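# Move bent steel straw from holder into lidded cup

## Task

Lift the bent steel straw out of its holder and flip it over. Feed its long straight end through the opening in the cup's lid until it touches the bottom of the cup. The cup and the holder are not fixed down and must both be standing upright at the end. The result must stay in place without the robot holding it. Finish by releasing the straw and moving the hands away.

## Robot and tools

Robot: two arms, left_arm and right_arm, facing each other across a table. left_arm's base is on the +y side. The names do not match the sides of any camera image. Each arm has the same five-finger right hand, so hand axes and numbers mean the same on both. Cameras: cam_high, cam_low, cam_left_wrist, cam_right_wrist, each 672x504. There is one reference image.

Scene frame: the origin lies on the table top halfway between the arm bases. The table surface is z = 0 and +z is up. Each result's state line gives every hand point's position in metres, its orientation as a wxyz quaternion, and its velocities in m/s and rad/s. The printed position can be somewhat off, more so at long reach.

Hand point: a spot fixed to the palm, 0.05 m in front of it, where the index pad and thumb tip meet in a pinch. Its axes: +z runs along the straightened fingers, +y points out of the palm, +x runs across the palm toward the little finger. Straight fingers extend 0.06 to 0.07 m past the point. A wrist bracket on the little-finger side sticks out and can collide with objects. With the thumb swung in front of the palm, the hand can wrap around things 0.035 to 0.08 m wide. Turn the thumb before you reach the object.

A row has 28 numbers, each from -1 to 1. The first 14 are left_arm: dx, dy, dz, rx, ry, rz, then little, ring, middle, index, thumb_bend, thumb_turn, force_limit, speed. The next 14 are the same for right_arm. Always send all 28, even if only one arm moves.

dx..rz are an offset, not a pose. They are measured in the hand point's own axes from its pose in the most recent result that showed it. Before any such result in the scene, and for the second or later call in one reply, they are measured from where the robot stands when the action begins. 1.0 equals 0.6 m or 180 degrees. rx, ry, rz form a single rotation vector. Every row in an action is counted from that same starting pose, not from the row before it. All-zero offsets do not mean hold still: they pull the arm back to the reference pose. Each control step the command is clipped to 100 mm and 16 degrees from the measured pose. Motion trails commands by about 0.17 s, and position wins over orientation when both cannot be met.

Hand numbers are absolute targets. For the four fingers and thumb_bend, +1 is straight and -1 is fully curled. thumb_turn: +1 sits beside the palm and -1 sits in front of it. A pinch is roughly index -0.22, thumb_bend -0.75, thumb_turn -0.57. force_limit maps -1..+1 to about 0..10 N at the fingertip (0..15 N for the two thumb motors) and only stops closing motors. speed maps -1..+1 to near zero..full, where a full stroke takes 0.6 s. For a soft grip, close with speed at -0.9 or below. No value means keep as is. To leave a hand unchanged, resend its last eight numbers. Before any were sent, use its hand_measured six values plus hand_force_limit and hand_speed. A motor only starts when its target changes by 0.01 or more. Once it stops, it locks.

Tools:
execute_actions {actions, pictures}: actions holds at most one item. An empty list just reports the state. {"rows": [...], "steps": n} runs 1 to 15 rows for up to 15 steps of 1/30 s each; the default is 15, and the last row repeats if rows run out. {"steps": n} without rows waits up to 300 steps, counted from the previous result, so thinking time counts toward it. A refused call sends nothing.
move {target, speed, stop_force}: target is one 28-number row with offsets as above. Each hand point travels a straight path, and both paths finish together in 0.5 to 10 s. speed is 0.002 to 0.5 m/s (default 0.25); turning is capped at twice that in rad/s. stop_force is 9 to 40 N and applies to both arms. An arm whose wrist sensor feels that much extra push against its motion ends its path, steps back slightly and holds. Do not rely on it while the hand rotates. Leave it out when backing away from something you press on. Paths do not avoid obstacles or the other arm.
wait {seconds}: 0 to 10 s, sending nothing new.
zoom_image {camera, region}: region is [x0, y0, x1, y1] in pixels, at most 504x504.
show_instructions: shows the reference images.
finished_scene {scene}: ends the given scene and grades it. This cannot be undone.

Results: the move line reports done, off_target, moving, held, contact or fault, plus limits (paced = pose clipped, held = some steps blocked). Other lines: distance to target; pose unreachable and HELD (commands altered or blocked by the clearance check); Hand target. Wrist force and Wrist torque are in end-effector axes. They are noisy (about 2.4 N), carry an offset of up to about 4 N, and saturate near 50 N. hand_measured, hand_stopped_by (moving, target, force, stalled, fault) and hand_load_n follow motor order. Loads near 0 mean the grip was lost.

Avoid: arms striking or pressing on each other; firm contact past a surface, since the arms are stiff; joint torque over the limits (133 N m for the big joints, 24.9 N m for the wrists) or 150 N of outside force, which freezes that arm for 10 s; long holding that heats motors (warning at 70 °C, brakes at 85 °C). Also avoid dropping the straw, tipping the cup or holder, and knocking anything off the table. Loose objects may get brief random nudges.

Each tool is called after "Emit:" as name([rows], argument=value, ...), one row to a line, values as JSON.

## Session

Emit:
execute_actions(actions=[])

Scene clock: 0.00 s of 5600.00 s.
left_arm: end_effector_position=(+0.3174, +0.4975, +0.4717) hand_measured=(+1.000, +1.000, +1.000, +1.000, +1.000, +1.000) hand_load_n=(+0.0, +0.0, +0.0, +0.0, +0.0, +0.0) hand_stopped_by=(target, target, target, target, target, target) hand_force_limit=0.00 hand_speed=-0.80 end_effector_quat_wxyz=(-0.003, +0.279, +0.960, +0.005) end_effector_velocity=(+0.000, -0.000, +0.000) end_effector_angular_velocity=(-0.000, -0.002, -0.000) | right_arm: end_effector_position=(+0.1086, -0.3033, +0.4825) hand_measured=(+1.000, +1.000, +1.000, +1.000, +1.000, +1.000) hand_load_n=(+0.0, +0.0, +0.0, +0.0, +0.0, +0.0) hand_stopped_by=(target, target, target, target, target, target) hand_force_limit=0.00 hand_speed=-0.80 end_effector_quat_wxyz=(-0.006, -0.418, +0.908, -0.006) end_effector_velocity=(+0.000, +0.000, +0.000) end_effector_angular_velocity=(+0.001, -0.000, -0.002)
Joint positions: left_arm=[ 0.561 -1.712  1.354  1.939  1.566 -1.908] | right_arm=[-1.177 -1.743  1.347  1.979  1.581 -1.874]
Joint velocities: left_arm=[-0.     0.    -0.001 -0.001 -0.001  0.   ] | right_arm=[-0.001 -0.    -0.001  0.001 -0.001  0.001]
Wrist force (N, on the end effector, along its own x y z axes, offset not removed): no reading
Wrist torque (N m, same axes, about the end effector's origin, offset not removed): no reading
Hand target (left_arm): +0.317, +0.497, +0.472; -0.003, +0.279, +0.960, +0.005
Hand target (right_arm): +0.109, -0.303, +0.483; -0.006, -0.418, +0.908, -0.006

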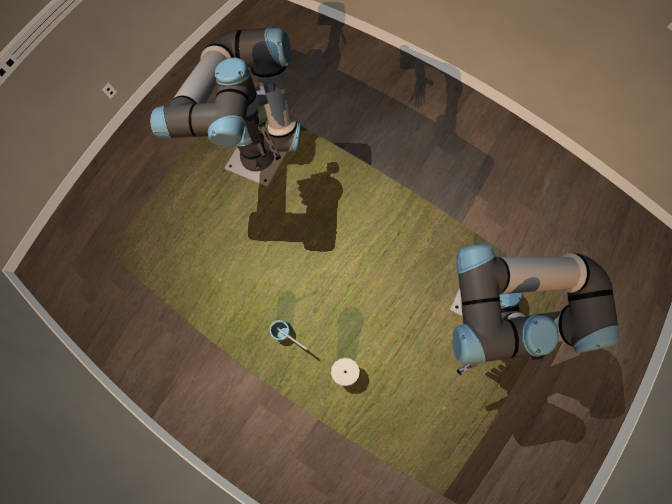

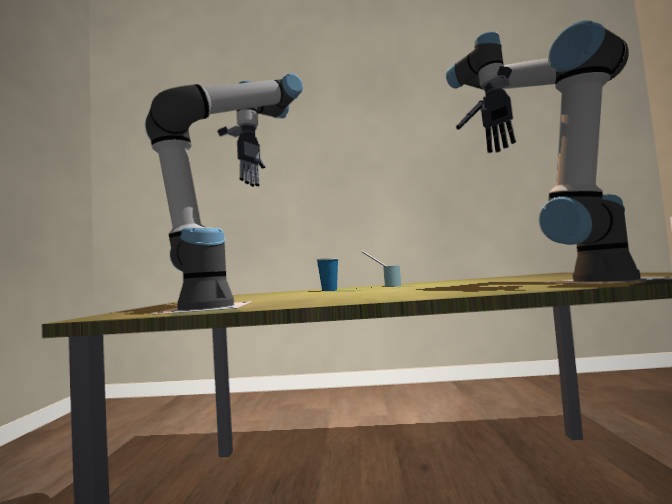

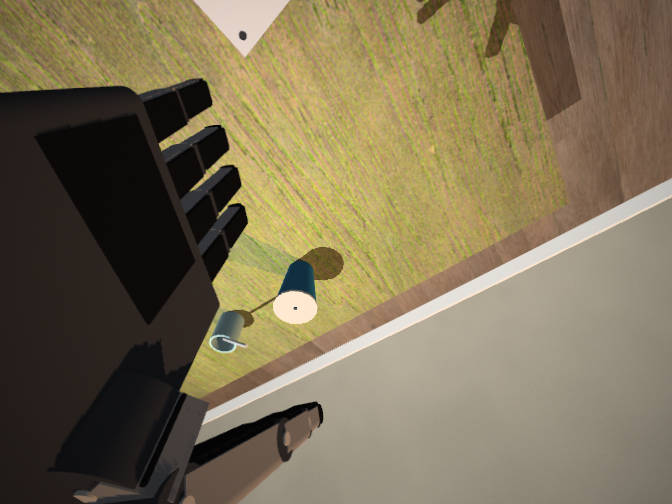

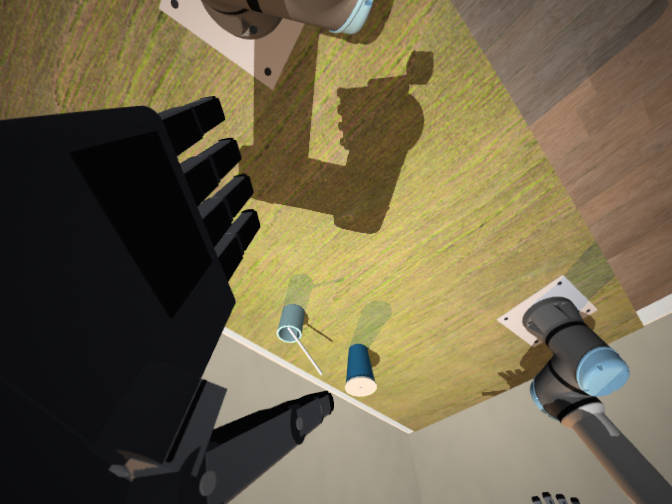

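Emit:
execute_actions(actions=[])

Scene clock: 9.80 s of 5600.00 s.
left_arm: end_effector_position=(+0.3174, +0.4975, +0.4717) hand_measured=(+1.000, +1.000, +1.000, +1.000, +1.000, +1.000) hand_load_n=(+0.0, +0.0, +0.0, +0.0, +0.0, +0.0) hand_stopped_by=(target, target, target, target, target, target) hand_force_limit=0.00 hand_speed=-0.80 end_effector_quat_wxyz=(-0.003, +0.279, +0.960, +0.005) end_effector_velocity=(+0.000, +0.000, -0.000) end_effector_angular_velocity=(+0.000, +0.000, -0.001) | right_arm: end_effector_position=(+0.1086, -0.3033, +0.4825) hand_measured=(+1.000, +1.000, +1.000, +1.000, +1.000, +1.000) hand_load_n=(+0.0, +0.0, +0.0, +0.0, +0.0, +0.0) hand_stopped_by=(target, target, target, target, target, target) hand_force_limit=0.00 hand_speed=-0.80 end_effector_quat_wxyz=(-0.006, -0.418, +0.908, -0.006) end_effector_velocity=(-0.000, +0.000, -0.000) end_effector_angular_velocity=(+0.000, +0.000, +0.001)
Joint positions: left_arm=[ 0.561 -1.712  1.354  1.939  1.566 -1.908] | right_arm=[-1.177 -1.743  1.347  1.979  1.581 -1.874]
Joint velocities: left_arm=[ 0.    -0.     0.    -0.    -0.     0.001] | right_arm=[ 0.001  0.     0.001 -0.001 -0.     0.   ]
Wrist force (N, on the end effector, along its own x y z axes, offset not removed): left_arm=[0.0 -0.8 -0.1] | right_arm=[-0.1 -2.2 -0.8]
Wrist torque (N m, same axes, about the end effector's origin, offset not removed): left_arm=[0.05 0.01 0.15] | right_arm=[-0.31 0.14 0.04]
Hand target (left_arm): +0.317, +0.497, +0.472; -0.003, +0.279, +0.960, +0.005
Hand target (right_arm): +0.109, -0.303, +0.483; -0.006, -0.418, +0.908, -0.006
Steps of this call (steps 1 to 90: nothing new was sent; then 6.80 s passed at rest). Readings (end_effector_position | what the end effector reports):
1: left_arm (+0.3174, +0.4975, +0.4717) | right_arm (+0.1086, -0.3033, +0.4825) | left_arm hand_measured=(+1.000, +1.000, +1.000, +1.000, +1.000, +1.000) hand_load_n=(+0.0, +0.0, +0.0, +0.0, +0.0, +0.0) hand_stopped_by=(target, target, target, target, target, target) hand_force_limit=0.00 hand_speed=-0.80 | right_arm hand_measured=(+1.000, +1.000, +1.000, +1.000, +1.000, +1.000) hand_load_n=(+0.0, +0.0, +0.0, +0.0, +0.0, +0.0) hand_stopped_by=(target, target, target, target, target, target) hand_force_limit=0.00 hand_speed=-0.80
2: left_arm (+0.3174, +0.4975, +0.4717) | right_arm (+0.1086, -0.3033, +0.4825) | left_arm hand_measured=(+1.000, +1.000, +1.000, +1.000, +1.000, +1.000) hand_load_n=(+0.0, +0.0, +0.0, +0.0, +0.0, +0.0) hand_stopped_by=(target, target, target, target, target, target) hand_force_limit=0.00 hand_speed=-0.80 | right_arm hand_measured=(+1.000, +1.000, +1.000, +1.000, +1.000, +1.000) hand_load_n=(+0.0, +0.0, +0.0, +0.0, +0.0, +0.0) hand_stopped_by=(target, target, target, target, target, target) hand_force_limit=0.00 hand_speed=-0.80
4: left_arm (+0.3174, +0.4975, +0.4717) | right_arm (+0.1086, -0.3033, +0.4825) | left_arm hand_measured=(+1.000, +1.000, +1.000, +1.000, +1.000, +1.000) hand_load_n=(+0.0, +0.0, +0.0, +0.0, +0.0, +0.0) hand_stopped_by=(target, target, target, target, target, target) hand_force_limit=0.00 hand_speed=-0.80 | right_arm hand_measured=(+1.000, +1.000, +1.000, +1.000, +1.000, +1.000) hand_load_n=(+0.0, +0.0, +0.0, +0.0, +0.0, +0.0) hand_stopped_by=(target, target, target, target, target, target) hand_force_limit=0.00 hand_speed=-0.80
8: left_arm (+0.3174, +0.4975, +0.4717) | right_arm (+0.1086, -0.3033, +0.4825) | left_arm hand_measured=(+1.000, +1.000, +1.000, +1.000, +1.000, +1.000) hand_load_n=(+0.0, +0.0, +0.0, +0.0, +0.0, +0.0) hand_stopped_by=(target, target, target, target, target, target) hand_force_limit=0.00 hand_speed=-0.80 | right_arm hand_measured=(+1.000, +1.000, +1.000, +1.000, +1.000, +1.000) hand_load_n=(+0.0, +0.0, +0.0, +0.0, +0.0, +0.0) hand_stopped_by=(target, target, target, target, target, target) hand_force_limit=0.00 hand_speed=-0.80
90: the state above

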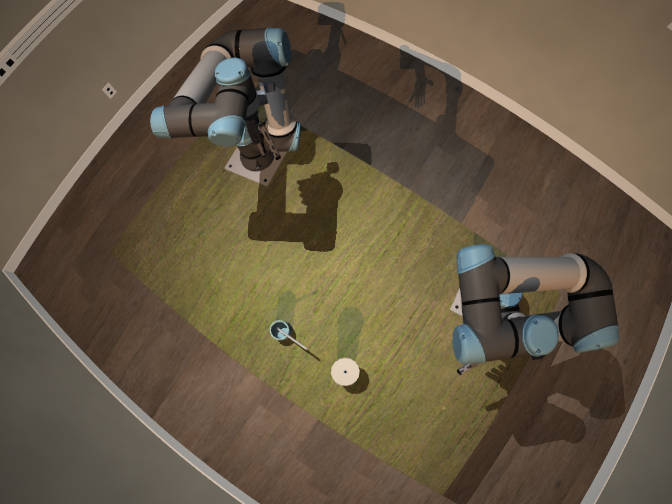

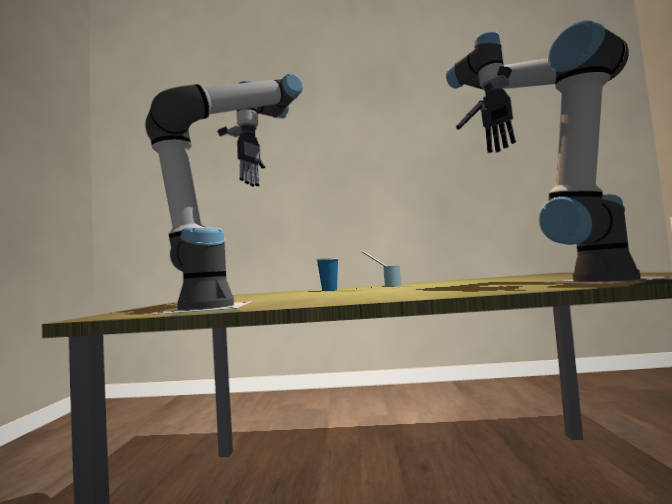

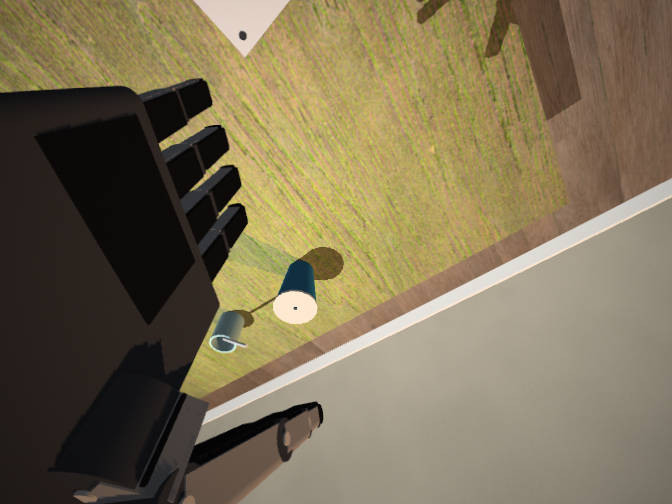

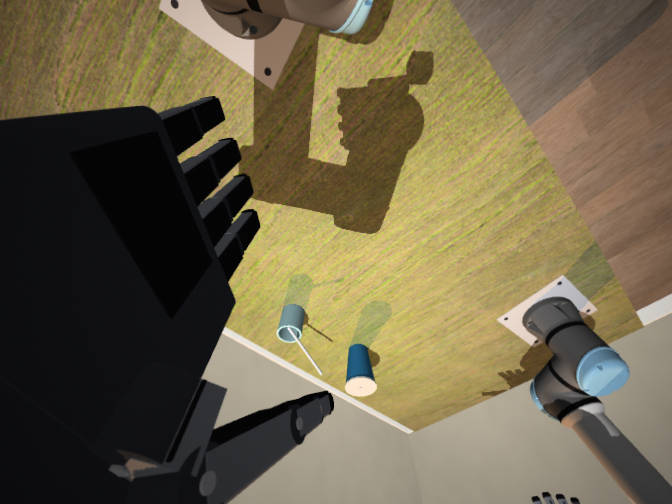

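Emit:
zoom_image(camera="cam_right_wrist", region=[240, 270, 420, 410])

Emit:
zoom_image(camera="cam_low", region=[290, 230, 430, 310])

Emit:
zoom_image(camera="cam_high", region=[250, 300, 390, 405])

Region (240, 270, 420, 410) of cam_right_wrist's 672x504 image, scaled by 2.800, with more detail than that image has.

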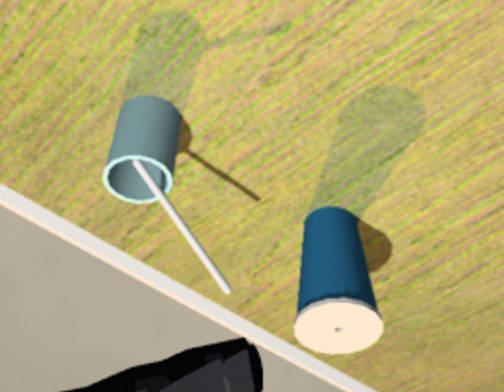

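Region (290, 230, 430, 310) of cam_low's 672x504 image, scaled by 3.600, with more detail than that image has; it fills the top 288 rows of this view, and the rest is white.

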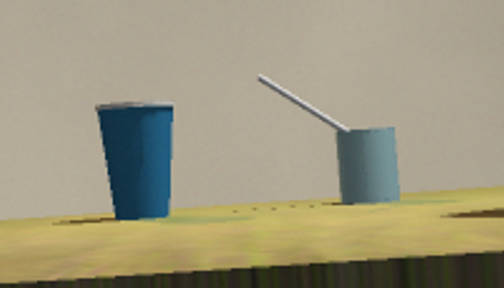

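Region (250, 300, 390, 405) of cam_high's 672x504 image, scaled by 3.600, with more detail than that image has; it fills the top 378 rows of this view, and the rest is white.

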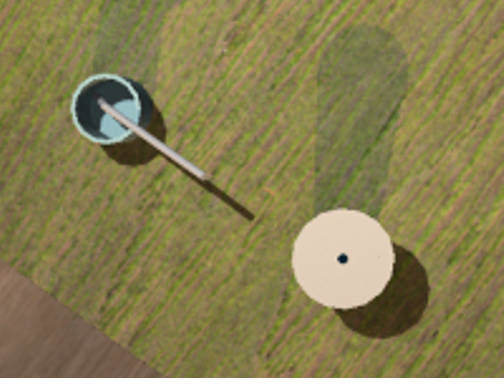

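Emit:
move(target=[-0.398,-0.1295,0.3268,0.6253,0.1545,-0.619,0.95,0.95,0.95,0.9,0.9,0.9,0.0,0.3,-0.932,-0.1725,0.4787,0.391,-0.314,-0.0156,0.95,0.95,0.95,0.4,-0.75,-0.57,0.0,0.3], speed=0.35)

Scene clock: 134.87 s of 5600.00 s.
left_arm: end_effector_position=(+0.4472, +0.3386, +0.3019) hand_measured=(+0.950, +0.950, +0.950, +0.900, +0.900, +0.900) hand_load_n=(+0.0, +0.0, +0.0, +0.0, +0.0, +0.0) hand_stopped_by=(target, target, target, target, target, target) hand_force_limit=0.00 hand_speed=0.30 end_effector_quat_wxyz=(+0.289, +0.243, -0.826, +0.419) end_effector_velocity=(-0.000, -0.000, -0.000) end_effector_angular_velocity=(+0.000, +0.001, -0.001) | right_arm: end_effector_position=(+0.5480, +0.0498, +0.1866) hand_measured=(+0.950, +0.950, +0.950, +0.400, -0.750, -0.570) hand_load_n=(+0.0, +0.0, +0.0, +0.0, +0.0, +0.0) hand_stopped_by=(target, target, target, target, target, target) hand_force_limit=0.00 hand_speed=0.30 end_effector_quat_wxyz=(+0.630, -0.320, +0.631, -0.320) end_effector_velocity=(-0.000, -0.000, -0.000) end_effector_angular_velocity=(-0.001, +0.000, -0.000)
Joint positions: left_arm=[ 1.137 -1.078  1.228  1.405  2.639 -2.48 ] | right_arm=[-0.802 -0.919  1.405 -0.482  2.505 -2.507]
Joint velocities: left_arm=[-0.     0.     0.001  0.001 -0.     0.001] | right_arm=[ 0.    -0.     0.001 -0.001  0.    -0.001]
Wrist force (N, on the end effector, along its own x y z axes, offset not removed): left_arm=[-0.3 -0.9 -0.7] | right_arm=[-1.0 1.2 0.1]
Wrist torque (N m, same axes, about the end effector's origin, offset not removed): left_arm=[0.12 0.14 0.18] | right_arm=[0.09 0.12 -0.05]
Hand target (left_arm): +0.447, +0.339, +0.302; -0.289, -0.243, +0.826, -0.419
Hand target (right_arm): +0.548, +0.050, +0.187; +0.630, -0.320, +0.631, -0.320
Off the commanded pose (left_arm): 0.053 m, 74 deg; orientation clipped at the last step of the last action.
Off the commanded pose (right_arm): 0.001 m, 0 deg.
After step 90, 117.00 s passed at rest.
move: held (left_arm); limits=paced,held; held on 39 of 152 steps (left_arm), including the last (left_arm)
pose unreachable (left arm): on one or more control steps of this call this arm could not follow its commanded pose, so it was not sent that pose on those steps. On the call's last step it was still not sent that pose. It may still have moved: this result reports where it is.
cause: the commanded pose would bring two parts of the arm too close to each other (joints 4 (wrist 1) to 6 (wrist 3) lie between them).

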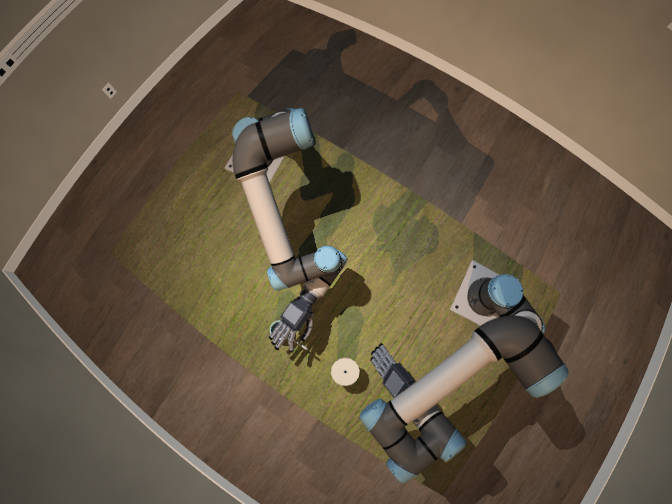

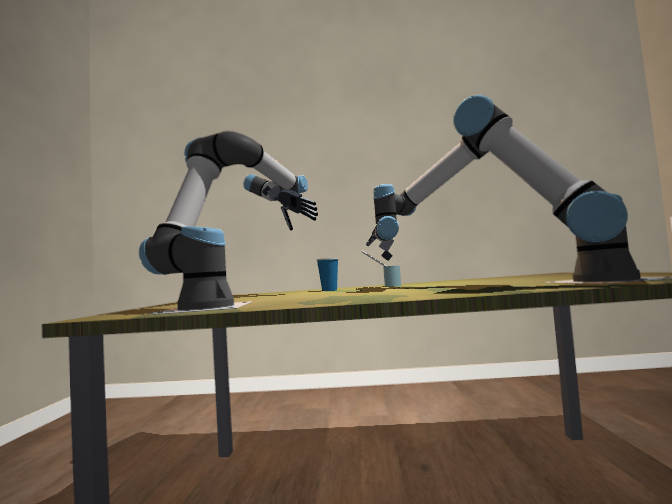

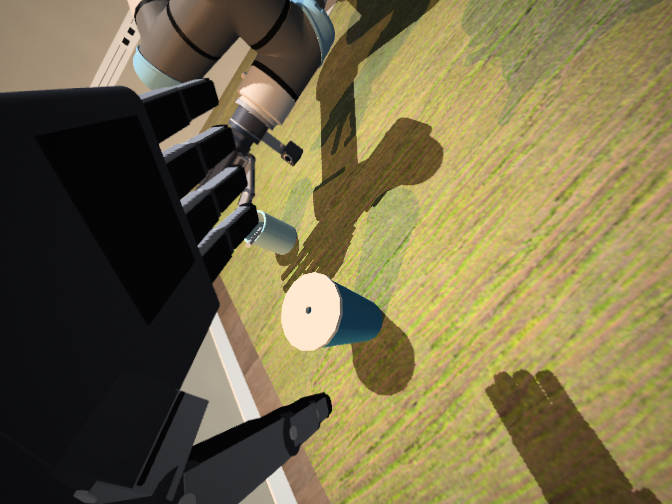

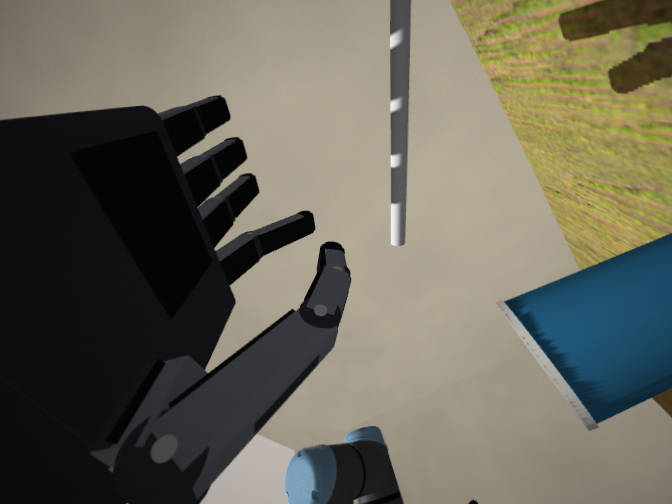

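Emit:
move(target=[-0.0597,-0.0342,0.055,0.2905,-0.0816,0.0,0.95,0.95,0.95,0.9,0.9,0.9,0.0,0.3,0.033,0.015,0.018,0,0,0,0.95,0.95,0.95,0.4,-0.75,-0.57,0.0,0.3], speed=0.25)

Scene clock: 160.97 s of 5600.00 s.
left_arm: end_effector_position=(+0.4770, +0.3063, +0.2746) hand_measured=(+0.950, +0.950, +0.950, +0.900, +0.900, +0.900) hand_load_n=(+0.0, +0.0, +0.0, +0.0, +0.0, +0.0) hand_stopped_by=(target, target, target, target, target, target) hand_force_limit=0.00 hand_speed=0.30 end_effector_quat_wxyz=(+0.117, +0.353, -0.677, +0.635) end_effector_velocity=(+0.000, -0.000, +0.001) end_effector_angular_velocity=(-0.068, -0.036, +0.128) | right_arm: end_effector_position=(+0.5588, +0.0391, +0.1677) hand_measured=(+0.950, +0.950, +0.950, +0.400, -0.750, -0.570) hand_load_n=(+0.0, +0.0, +0.0, +0.0, +0.0, +0.0) hand_stopped_by=(target, target, target, target, target, target) hand_force_limit=0.00 hand_speed=0.30 end_effector_quat_wxyz=(+0.630, -0.320, +0.631, -0.320) end_effector_velocity=(+0.000, -0.001, -0.000) end_effector_angular_velocity=(-0.001, +0.001, -0.002)
Joint positions: left_arm=[ 1.104 -1.525  1.807 -0.014  2.464 -3.593] | right_arm=[-0.827 -0.909  1.442 -0.529  2.48  -2.507]
Joint velocities: left_arm=[-0.033 -0.111  0.149 -0.209 -0.141 -0.147] | right_arm=[-0.     0.    -0.     0.001  0.002 -0.   ]
Wrist force (N, on the end effector, along its own x y z axes, offset not removed): left_arm=[-0.9 1.9 -2.8] | right_arm=[-0.2 -1.1 2.4]
Wrist torque (N m, same axes, about the end effector's origin, offset not removed): left_arm=[0.62 0.20 0.13] | right_arm=[-0.26 0.00 0.09]
Hand target (left_arm): +0.477, +0.306, +0.275; -0.112, -0.357, +0.672, -0.640
Hand target (right_arm): +0.559, +0.039, +0.168; +0.630, -0.320, +0.631, -0.320
Off the commanded pose (left_arm): 0.002 m, 16 deg; orientation clipped at the last step of the last action.
Off the commanded pose (right_arm): 0.000 m, 0 deg.
After step 90, 16.10 s passed at rest.
move: moving (left_arm; no rest 5 s after the path's end); limits=paced

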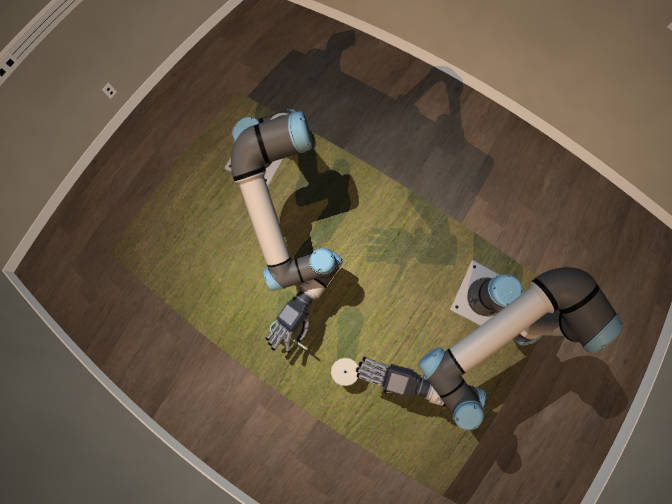

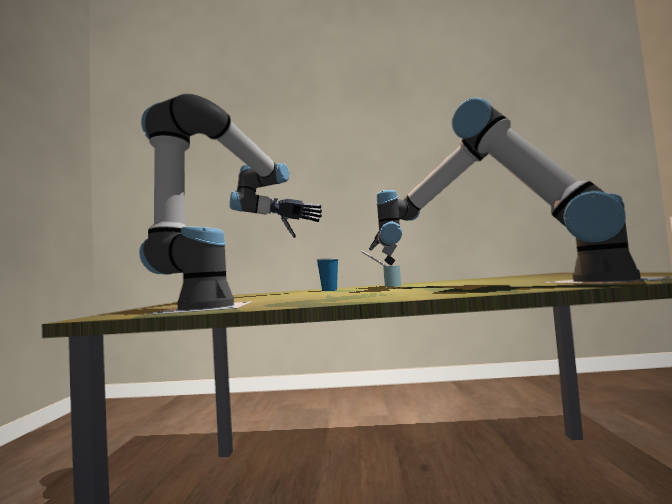

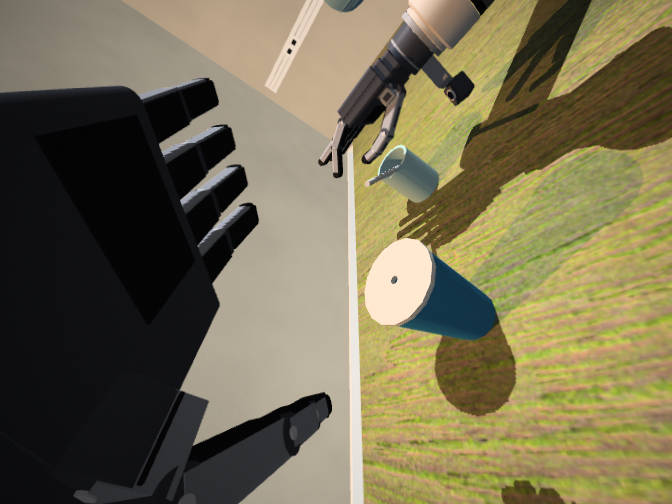

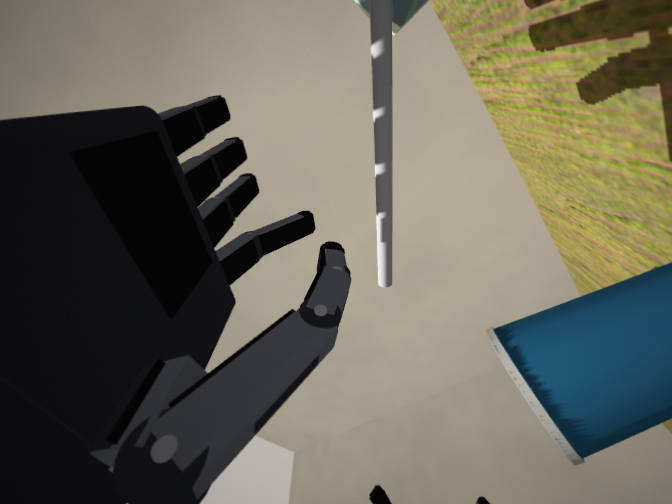

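Emit:
zoom_image(camera="cam_left_wrist", region=[300, 90, 460, 220])

Region (300, 90, 460, 220) of cam_left_wrist's 672x504 image, scaled by 3.150, with more detail than that image has; it fills the top 410 rows of this view, and the rest is white.

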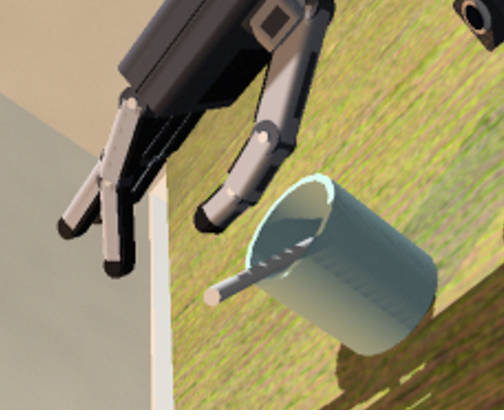

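Emit:
move(target=[0,0,0,0.0647,0.0295,-0.2913,0.95,0.95,0.95,0.9,0.9,0.9,0.0,0.3,0.005,0.025,0,0,0,0,0.95,0.95,0.95,0.4,-0.75,-0.57,0.0,0.3], speed=0.25)

Scene clock: 179.37 s of 5600.00 s.
left_arm: end_effector_position=(+0.4773, +0.3063, +0.2743) hand_measured=(+0.950, +0.950, +0.950, +0.900, +0.900, +0.900) hand_load_n=(+0.0, +0.0, +0.0, +0.0, +0.0, +0.0) hand_stopped_by=(target, target, target, target, target, target) hand_force_limit=0.00 hand_speed=0.30 end_effector_quat_wxyz=(+0.315, +0.564, -0.432, +0.629) end_effector_velocity=(-0.000, -0.000, -0.000) end_effector_angular_velocity=(+0.000, +0.001, -0.000) | right_arm: end_effector_position=(+0.5587, +0.0455, +0.1538) hand_measured=(+0.950, +0.950, +0.950, +0.400, -0.750, -0.570) hand_load_n=(+0.0, +0.0, +0.0, +0.0, +0.0, +0.0) hand_stopped_by=(target, target, target, target, target, target) hand_force_limit=0.00 hand_speed=0.30 end_effector_quat_wxyz=(+0.630, -0.320, +0.631, -0.320) end_effector_velocity=(-0.000, +0.001, -0.001) end_effector_angular_velocity=(+0.002, +0.000, +0.001)
Joint positions: left_arm=[ 1.149 -1.539  1.985 -0.431  2.372 -4.513] | right_arm=[-0.821 -0.88   1.431 -0.548  2.486 -2.507]
Joint velocities: left_arm=[-0.    -0.     0.001  0.    -0.     0.   ] | right_arm=[ 0.     0.002 -0.001 -0.001 -0.     0.002]
Wrist force (N, on the end effector, along its own x y z axes, offset not removed): left_arm=[2.6 -1.0 -1.5] | right_arm=[1.4 -1.5 -0.2]
Wrist torque (N m, same axes, about the end effector's origin, offset not removed): left_arm=[0.19 -0.40 0.28] | right_arm=[-0.18 -0.13 0.17]
Hand target (left_arm): +0.477, +0.306, +0.274; +0.315, +0.564, -0.432, +0.629
Hand target (right_arm): +0.559, +0.045, +0.154; +0.630, -0.320, +0.631, -0.320
Off the commanded pose (left_arm): 0.000 m, 11 deg.
Off the commanded pose (right_arm): 0.000 m, 0 deg.
After step 110, 12.60 s passed at rest.
move: held (left_arm); limits=held; held on 15 of 64 steps (left_arm), including the last (left_arm)
pose unreachable (left arm): on one or more control steps of this call this arm could not follow its commanded pose, so it was not sent that pose on those steps. On the call's last step it was still not sent that pose. It may still have moved: this result reports where it is.
cause: the commanded pose would bring two parts of the arm too close to each other (joints 4 (wrist 1) to 6 (wrist 3) lie between them).

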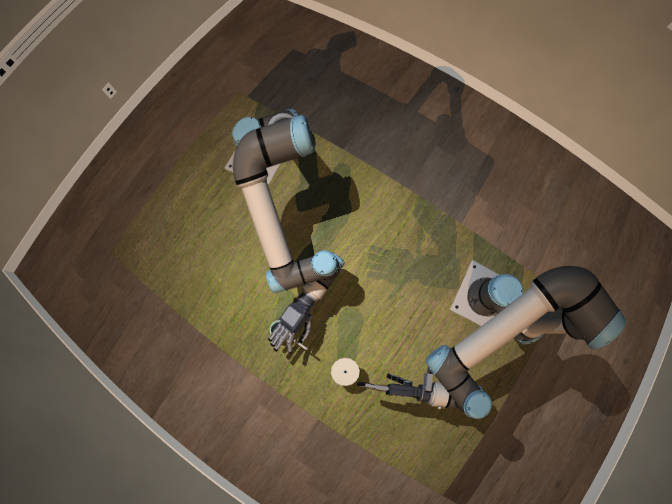

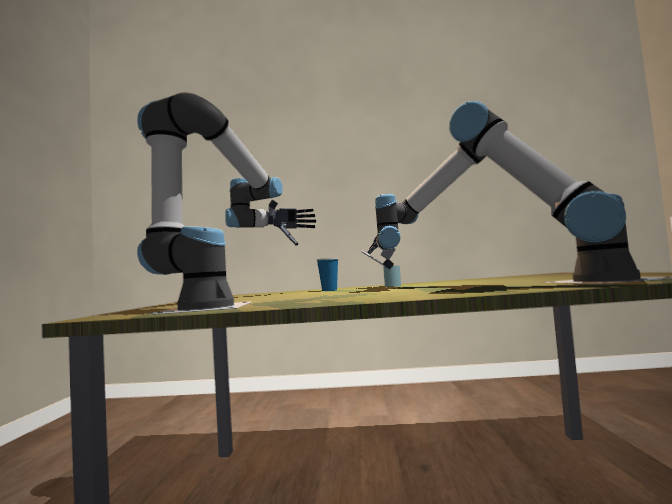

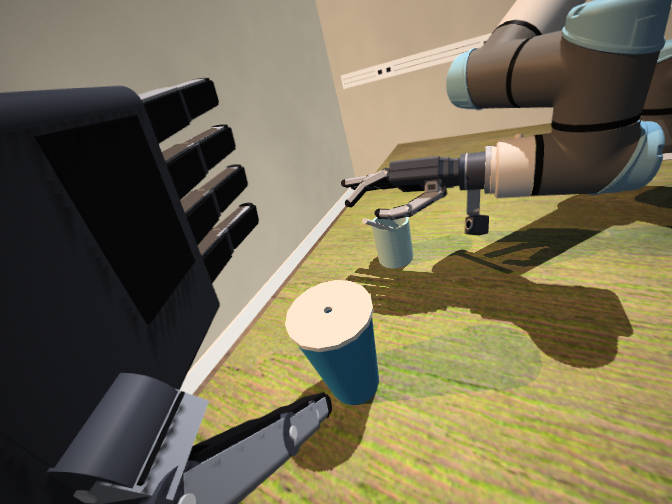

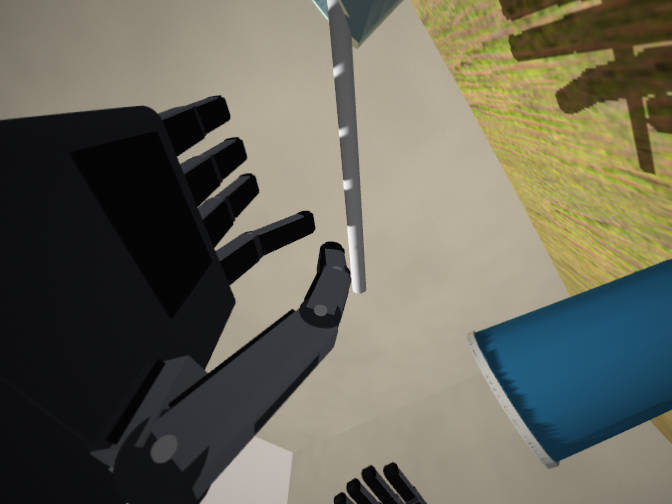

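Emit:
zoom_image(camera="cam_left_wrist", region=[330, 160, 450, 250])

Emit:
zoom_image(camera="cam_right_wrist", region=[270, 180, 410, 320])

Region (330, 160, 450, 250) of cam_left_wrist's 672x504 image, scaled by 4.200, with more detail than that image has; it fills the top 378 rows of this view, and the rest is white.

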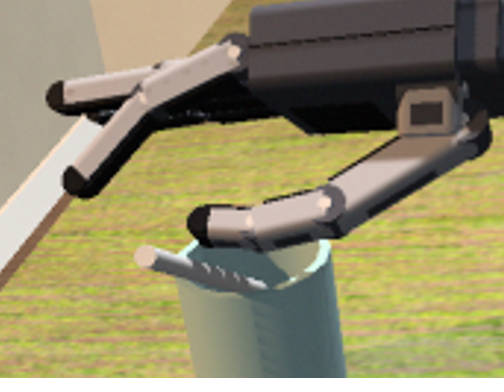

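Region (270, 180, 410, 320) of cam_right_wrist's 672x504 image, scaled by 3.600, with more detail than that image has.

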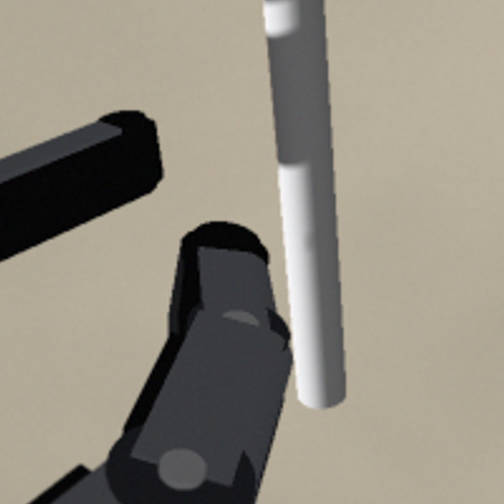

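Emit:
execute_actions([
  {"rows": [
[0,0,0,0,0,0,0.95,0.95,0.95,0.9,0.9,0.9,0.0,0.3,0,0,-0.002,0,0,0,0.95,0.95,0.95,0.4,-0.75,-0.57,0.0,0.3],
[0,0,0,0,0,0,0.95,0.95,0.95,0.9,0.9,0.9,0.0,0.3,0,0,-0.004,0,0,0,0.95,0.95,0.95,0.4,-0.75,-0.57,0.0,0.3],
[0,0,0,0,0,0,0.95,0.95,0.95,0.9,0.9,0.9,0.0,0.3,0,0,-0.005,0,0,0,0.95,0.95,0.95,0.4,-0.75,-0.57,0.0,0.3],
[0,0,0,0,0,0,0.95,0.95,0.95,0.9,0.9,0.9,0.0,0.3,0,0.001,-0.005,0,0,0,0.95,0.95,0.95,0.4,-0.75,-0.57,0.0,0.3],
[0,0,0,0,0,0,0.95,0.95,0.95,0.9,0.9,0.9,0.0,0.3,0,0.002,-0.005,0,0,0,0.95,0.95,0.95,0.4,-0.75,-0.57,0.0,0.3],
[0,0,0,0,0,0,0.95,0.95,0.95,0.9,0.9,0.9,0.0,0.3,0,0.004,-0.005,0,0,0,0.95,0.95,0.95,0.4,-0.75,-0.57,0.0,0.3],
[0,0,0,0,0,0,0.95,0.95,0.95,0.9,0.9,0.9,0.0,0.3,0,0.006,-0.005,0,0,0,0.95,0.95,0.95,0.4,-0.75,-0.57,0.0,0.3],
[0,0,0,0,0,0,0.95,0.95,0.95,0.9,0.9,0.9,0.0,0.3,0,0.008,-0.005,0,0,0,0.95,0.95,0.95,0.4,-0.75,-0.57,0.0,0.3],
[0,0,0,0,0,0,0.95,0.95,0.95,0.9,0.9,0.9,0.0,0.3,0,0.010,-0.005,0,0,0,0.95,0.95,0.95,0.4,-0.75,-0.57,0.0,0.3],
[0,0,0,0,0,0,0.95,0.95,0.95,0.9,0.9,0.9,0.0,0.3,0,0.012,-0.005,0,0,0,0.95,0.95,0.95,0.4,-0.75,-0.57,0.0,0.3],
[0,0,0,0,0,0,0.95,0.95,0.95,0.9,0.9,0.9,0.0,0.3,0,0.014,-0.005,0,0,0,0.95,0.95,0.95,0.4,-0.75,-0.57,0.0,0.3],
[0,0,0,0,0,0,0.95,0.95,0.95,0.9,0.9,0.9,0.0,0.3,0,0.016,-0.005,0,0,0,0.95,0.95,0.95,0.4,-0.75,-0.57,0.0,0.3],
[0,0,0,0,0,0,0.95,0.95,0.95,0.9,0.9,0.9,0.0,0.3,0,0.018,-0.005,0,0,0,0.95,0.95,0.95,0.4,-0.75,-0.57,0.0,0.3],
[0,0,0,0,0,0,0.95,0.95,0.95,0.9,0.9,0.9,0.0,0.3,0,0.0195,-0.005,0,0,0,0.95,0.95,0.95,0.4,-0.75,-0.57,0.0,0.3],
[0,0,0,0,0,0,0.95,0.95,0.95,0.9,0.9,0.9,0.0,0.3,0,0.0205,-0.005,0,0,0,0.95,0.95,0.95,0.4,-0.75,-0.57,0.0,0.3]
], "steps": 15},
], pictures=false)

Emit:
wait(seconds=0.5)

Scene clock: 208.83 s of 5600.00 s.
left_arm: end_effector_position=(+0.4772, +0.3063, +0.2744) hand_measured=(+0.950, +0.950, +0.950, +0.900, +0.900, +0.900) hand_load_n=(+0.0, +0.0, +0.0, +0.0, +0.0, +0.0) hand_stopped_by=(target, target, target, target, target, target) hand_force_limit=0.00 hand_speed=0.30 end_effector_quat_wxyz=(+0.315, +0.564, -0.432, +0.629) end_effector_velocity=(-0.001, +0.000, -0.001) end_effector_angular_velocity=(+0.001, +0.002, -0.001) | right_arm: end_effector_position=(+0.5557, +0.0506, +0.1467) hand_measured=(+0.950, +0.950, +0.950, +0.400, -0.750, -0.570) hand_load_n=(+0.0, +0.0, +0.0, +0.0, +0.0, +0.0) hand_stopped_by=(target, target, target, target, target, target) hand_force_limit=0.00 hand_speed=0.30 end_effector_quat_wxyz=(+0.630, -0.320, +0.631, -0.320) end_effector_velocity=(-0.000, +0.018, -0.026) end_effector_angular_velocity=(-0.002, +0.001, -0.000)
Joint positions: left_arm=[ 1.148 -1.539  1.985 -0.431  2.372 -4.513] | right_arm=[-0.812 -0.864  1.424 -0.556  2.495 -2.507]
Joint velocities: left_arm=[-0.     0.     0.002  0.     0.    -0.   ] | right_arm=[ 0.018  0.067 -0.045 -0.02   0.019 -0.001]
Wrist force (N, on the end effector, along its own x y z axes, offset not removed): left_arm=[1.2 -0.4 -1.1] | right_arm=[-1.1 -0.7 -0.2]
Wrist torque (N m, same axes, about the end effector's origin, offset not removed): left_arm=[0.28 -0.26 0.20] | right_arm=[-0.21 0.22 0.01]
Hand target (left_arm): +0.477, +0.306, +0.274; +0.315, +0.564, -0.432, +0.629
Hand target (right_arm): +0.556, +0.053, +0.144; +0.630, -0.320, +0.631, -0.320
Off the commanded pose (left_arm): 0.000 m, 0 deg.
Off the commanded pose (right_arm): 0.004 m, 0 deg.
Steps of this call (steps 1 to 90: nothing new was sent; then 25.97 s passed at rest; steps 91 to 105: all 15 steps of this action). Readings (end_effector_position | what the end effector reports):
91: left_arm (+0.4772, +0.3063, +0.2744) | right_arm (+0.5587, +0.0455, +0.1538) | left_arm hand_measured=(+0.950, +0.950, +0.950, +0.900, +0.900, +0.900) hand_load_n=(+0.0, +0.0, +0.0, +0.0, +0.0, +0.0) hand_stopped_by=(target, target, target, target, target, target) hand_force_limit=0.00 hand_speed=0.30 | right_arm hand_measured=(+0.950, +0.950, +0.950, +0.400, -0.750, -0.570) hand_load_n=(+0.0, +0.0, +0.0, +0.0, +0.0, +0.0) hand_stopped_by=(target, target, target, target, target, target) hand_force_limit=0.00 hand_speed=0.30
92: left_arm (+0.4772, +0.3063, +0.2744) | right_arm (+0.5585, +0.0455, +0.1538) | left_arm hand_measured=(+0.950, +0.950, +0.950, +0.900, +0.900, +0.900) hand_load_n=(+0.0, +0.0, +0.0, +0.0, +0.0, +0.0) hand_stopped_by=(target, target, target, target, target, target) hand_force_limit=0.00 hand_speed=0.30 | right_arm hand_measured=(+0.950, +0.950, +0.950, +0.400, -0.750, -0.570) hand_load_n=(+0.0, +0.0, +0.0, +0.0, +0.0, +0.0) hand_stopped_by=(target, target, target, target, target, target) hand_force_limit=0.00 hand_speed=0.30
94: left_arm (+0.4772, +0.3063, +0.2744) | right_arm (+0.5574, +0.0455, +0.1537) | left_arm hand_measured=(+0.950, +0.950, +0.950, +0.900, +0.900, +0.900) hand_load_n=(+0.0, +0.0, +0.0, +0.0, +0.0, +0.0) hand_stopped_by=(target, target, target, target, target, target) hand_force_limit=0.00 hand_speed=0.30 | right_arm hand_measured=(+0.950, +0.950, +0.950, +0.400, -0.750, -0.570) hand_load_n=(+0.0, +0.0, +0.0, +0.0, +0.0, +0.0) hand_stopped_by=(target, target, target, target, target, target) hand_force_limit=0.00 hand_speed=0.30
98: left_arm (+0.4772, +0.3063, +0.2744) | right_arm (+0.5561, +0.0463, +0.1526) | left_arm hand_measured=(+0.950, +0.950, +0.950, +0.900, +0.900, +0.900) hand_load_n=(+0.0, +0.0, +0.0, +0.0, +0.0, +0.0) hand_stopped_by=(target, target, target, target, target, target) hand_force_limit=0.00 hand_speed=0.30 | right_arm hand_measured=(+0.950, +0.950, +0.950, +0.400, -0.750, -0.570) hand_load_n=(+0.0, +0.0, +0.0, +0.0, +0.0, +0.0) hand_stopped_by=(target, target, target, target, target, target) hand_force_limit=0.00 hand_speed=0.30
105: the state above

Scene clock: 209.33 s of 5600.00 s.
left_arm: end_effector_position=(+0.4773, +0.3063, +0.2743) hand_measured=(+0.950, +0.950, +0.950, +0.900, +0.900, +0.900) hand_load_n=(+0.0, +0.0, +0.0, +0.0, +0.0, +0.0) hand_stopped_by=(target, target, target, target, target, target) hand_force_limit=0.00 hand_speed=0.30 end_effector_quat_wxyz=(+0.315, +0.564, -0.432, +0.629) end_effector_velocity=(+0.000, +0.000, -0.000) end_effector_angular_velocity=(-0.000, +0.002, +0.001) | right_arm: end_effector_position=(+0.5556, +0.0526, +0.1439) hand_measured=(+0.950, +0.950, +0.950, +0.400, -0.750, -0.570) hand_load_n=(+0.0, +0.0, +0.0, +0.0, +0.0, +0.0) hand_stopped_by=(target, target, target, target, target, target) hand_force_limit=0.00 hand_speed=0.30 end_effector_quat_wxyz=(+0.630, -0.320, +0.631, -0.320) end_effector_velocity=(+0.001, +0.001, +0.001) end_effector_angular_velocity=(+0.001, -0.002, +0.000)
Joint positions: left_arm=[ 1.149 -1.539  1.985 -0.431  2.372 -4.513] | right_arm=[-0.81  -0.856  1.419 -0.558  2.497 -2.507]
Joint velocities: left_arm=[ 0.001  0.     0.     0.001 -0.    -0.001] | right_arm=[-0.001  0.    -0.003 -0.001 -0.001 -0.001]
Wrist force (N, on the end effector, along its own x y z axes, offset not removed): left_arm=[0.7 -0.7 -1.6] | right_arm=[1.2 -1.8 0.5]
Wrist torque (N m, same axes, about the end effector's origin, offset not removed): left_arm=[0.30 -0.14 0.18] | right_arm=[-0.43 0.01 0.10]
Hand target (left_arm): +0.477, +0.306, +0.274; +0.315, +0.564, -0.432, +0.629
Hand target (right_arm): +0.556, +0.053, +0.144; +0.630, -0.320, +0.631, -0.320
Off the commanded pose (left_arm): 0.000 m, 0 deg.
Off the commanded pose (right_arm): 0.000 m, 0 deg.
Steps of this call (steps 1 to 15: nothing new was sent). Readings (end_effector_position | what the end effector reports):
1: left_arm (+0.4772, +0.3063, +0.2744) | right_arm (+0.5557, +0.0512, +0.1459) | left_arm hand_measured=(+0.950, +0.950, +0.950, +0.900, +0.900, +0.900) hand_load_n=(+0.0, +0.0, +0.0, +0.0, +0.0, +0.0) hand_stopped_by=(target, target, target, target, target, target) hand_force_limit=0.00 hand_speed=0.30 | right_arm hand_measured=(+0.950, +0.950, +0.950, +0.400, -0.750, -0.570) hand_load_n=(+0.0, +0.0, +0.0, +0.0, +0.0, +0.0) hand_stopped_by=(target, target, target, target, target, target) hand_force_limit=0.00 hand_speed=0.30
2: left_arm (+0.4772, +0.3063, +0.2744) | right_arm (+0.5557, +0.0516, +0.1453) | left_arm hand_measured=(+0.950, +0.950, +0.950, +0.900, +0.900, +0.900) hand_load_n=(+0.0, +0.0, +0.0, +0.0, +0.0, +0.0) hand_stopped_by=(target, target, target, target, target, target) hand_force_limit=0.00 hand_speed=0.30 | right_arm hand_measured=(+0.950, +0.950, +0.950, +0.400, -0.750, -0.570) hand_load_n=(+0.0, +0.0, +0.0, +0.0, +0.0, +0.0) hand_stopped_by=(target, target, target, target, target, target) hand_force_limit=0.00 hand_speed=0.30
4: left_arm (+0.4772, +0.3063, +0.2744) | right_arm (+0.5557, +0.0522, +0.1446) | left_arm hand_measured=(+0.950, +0.950, +0.950, +0.900, +0.900, +0.900) hand_load_n=(+0.0, +0.0, +0.0, +0.0, +0.0, +0.0) hand_stopped_by=(target, target, target, target, target, target) hand_force_limit=0.00 hand_speed=0.30 | right_arm hand_measured=(+0.950, +0.950, +0.950, +0.400, -0.750, -0.570) hand_load_n=(+0.0, +0.0, +0.0, +0.0, +0.0, +0.0) hand_stopped_by=(target, target, target, target, target, target) hand_force_limit=0.00 hand_speed=0.30
8: left_arm (+0.4772, +0.3063, +0.2744) | right_arm (+0.5556, +0.0526, +0.1441) | left_arm hand_measured=(+0.950, +0.950, +0.950, +0.900, +0.900, +0.900) hand_load_n=(+0.0, +0.0, +0.0, +0.0, +0.0, +0.0) hand_stopped_by=(target, target, target, target, target, target) hand_force_limit=0.00 hand_speed=0.30 | right_arm hand_measured=(+0.950, +0.950, +0.950, +0.400, -0.750, -0.570) hand_load_n=(+0.0, +0.0, +0.0, +0.0, +0.0, +0.0) hand_stopped_by=(target, target, target, target, target, target) hand_force_limit=0.00 hand_speed=0.30
15: the state above

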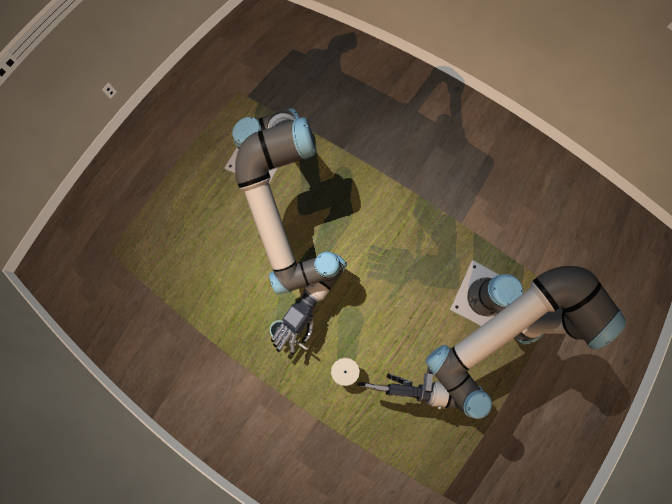

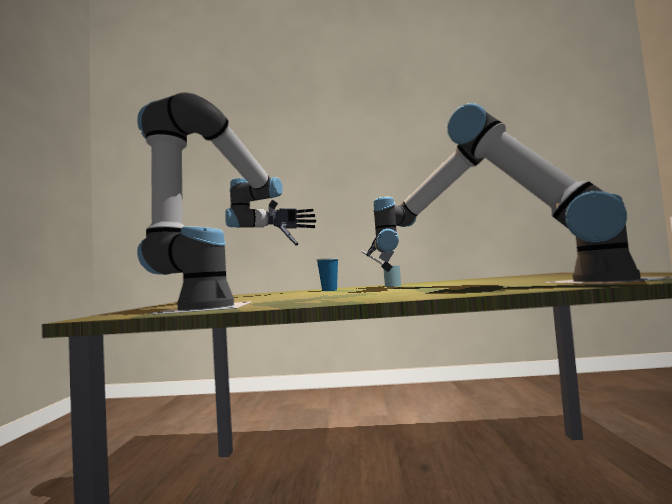

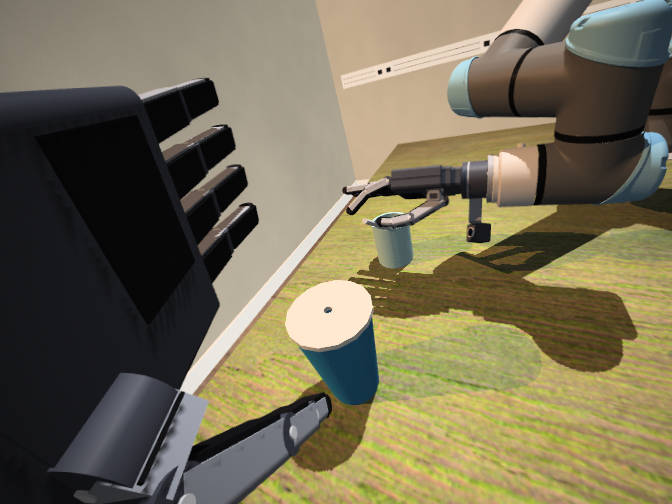

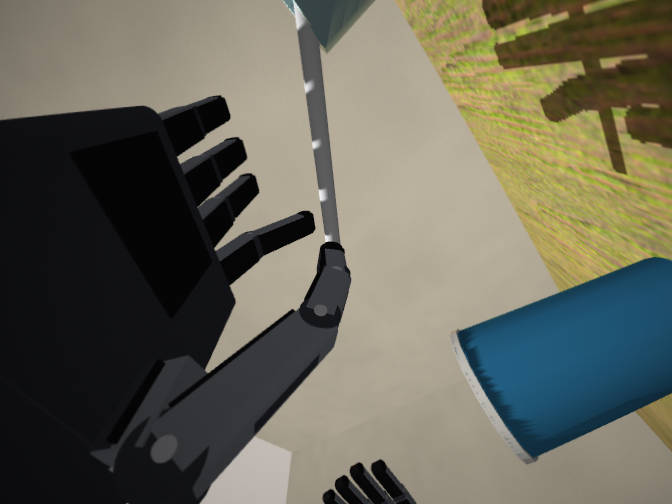

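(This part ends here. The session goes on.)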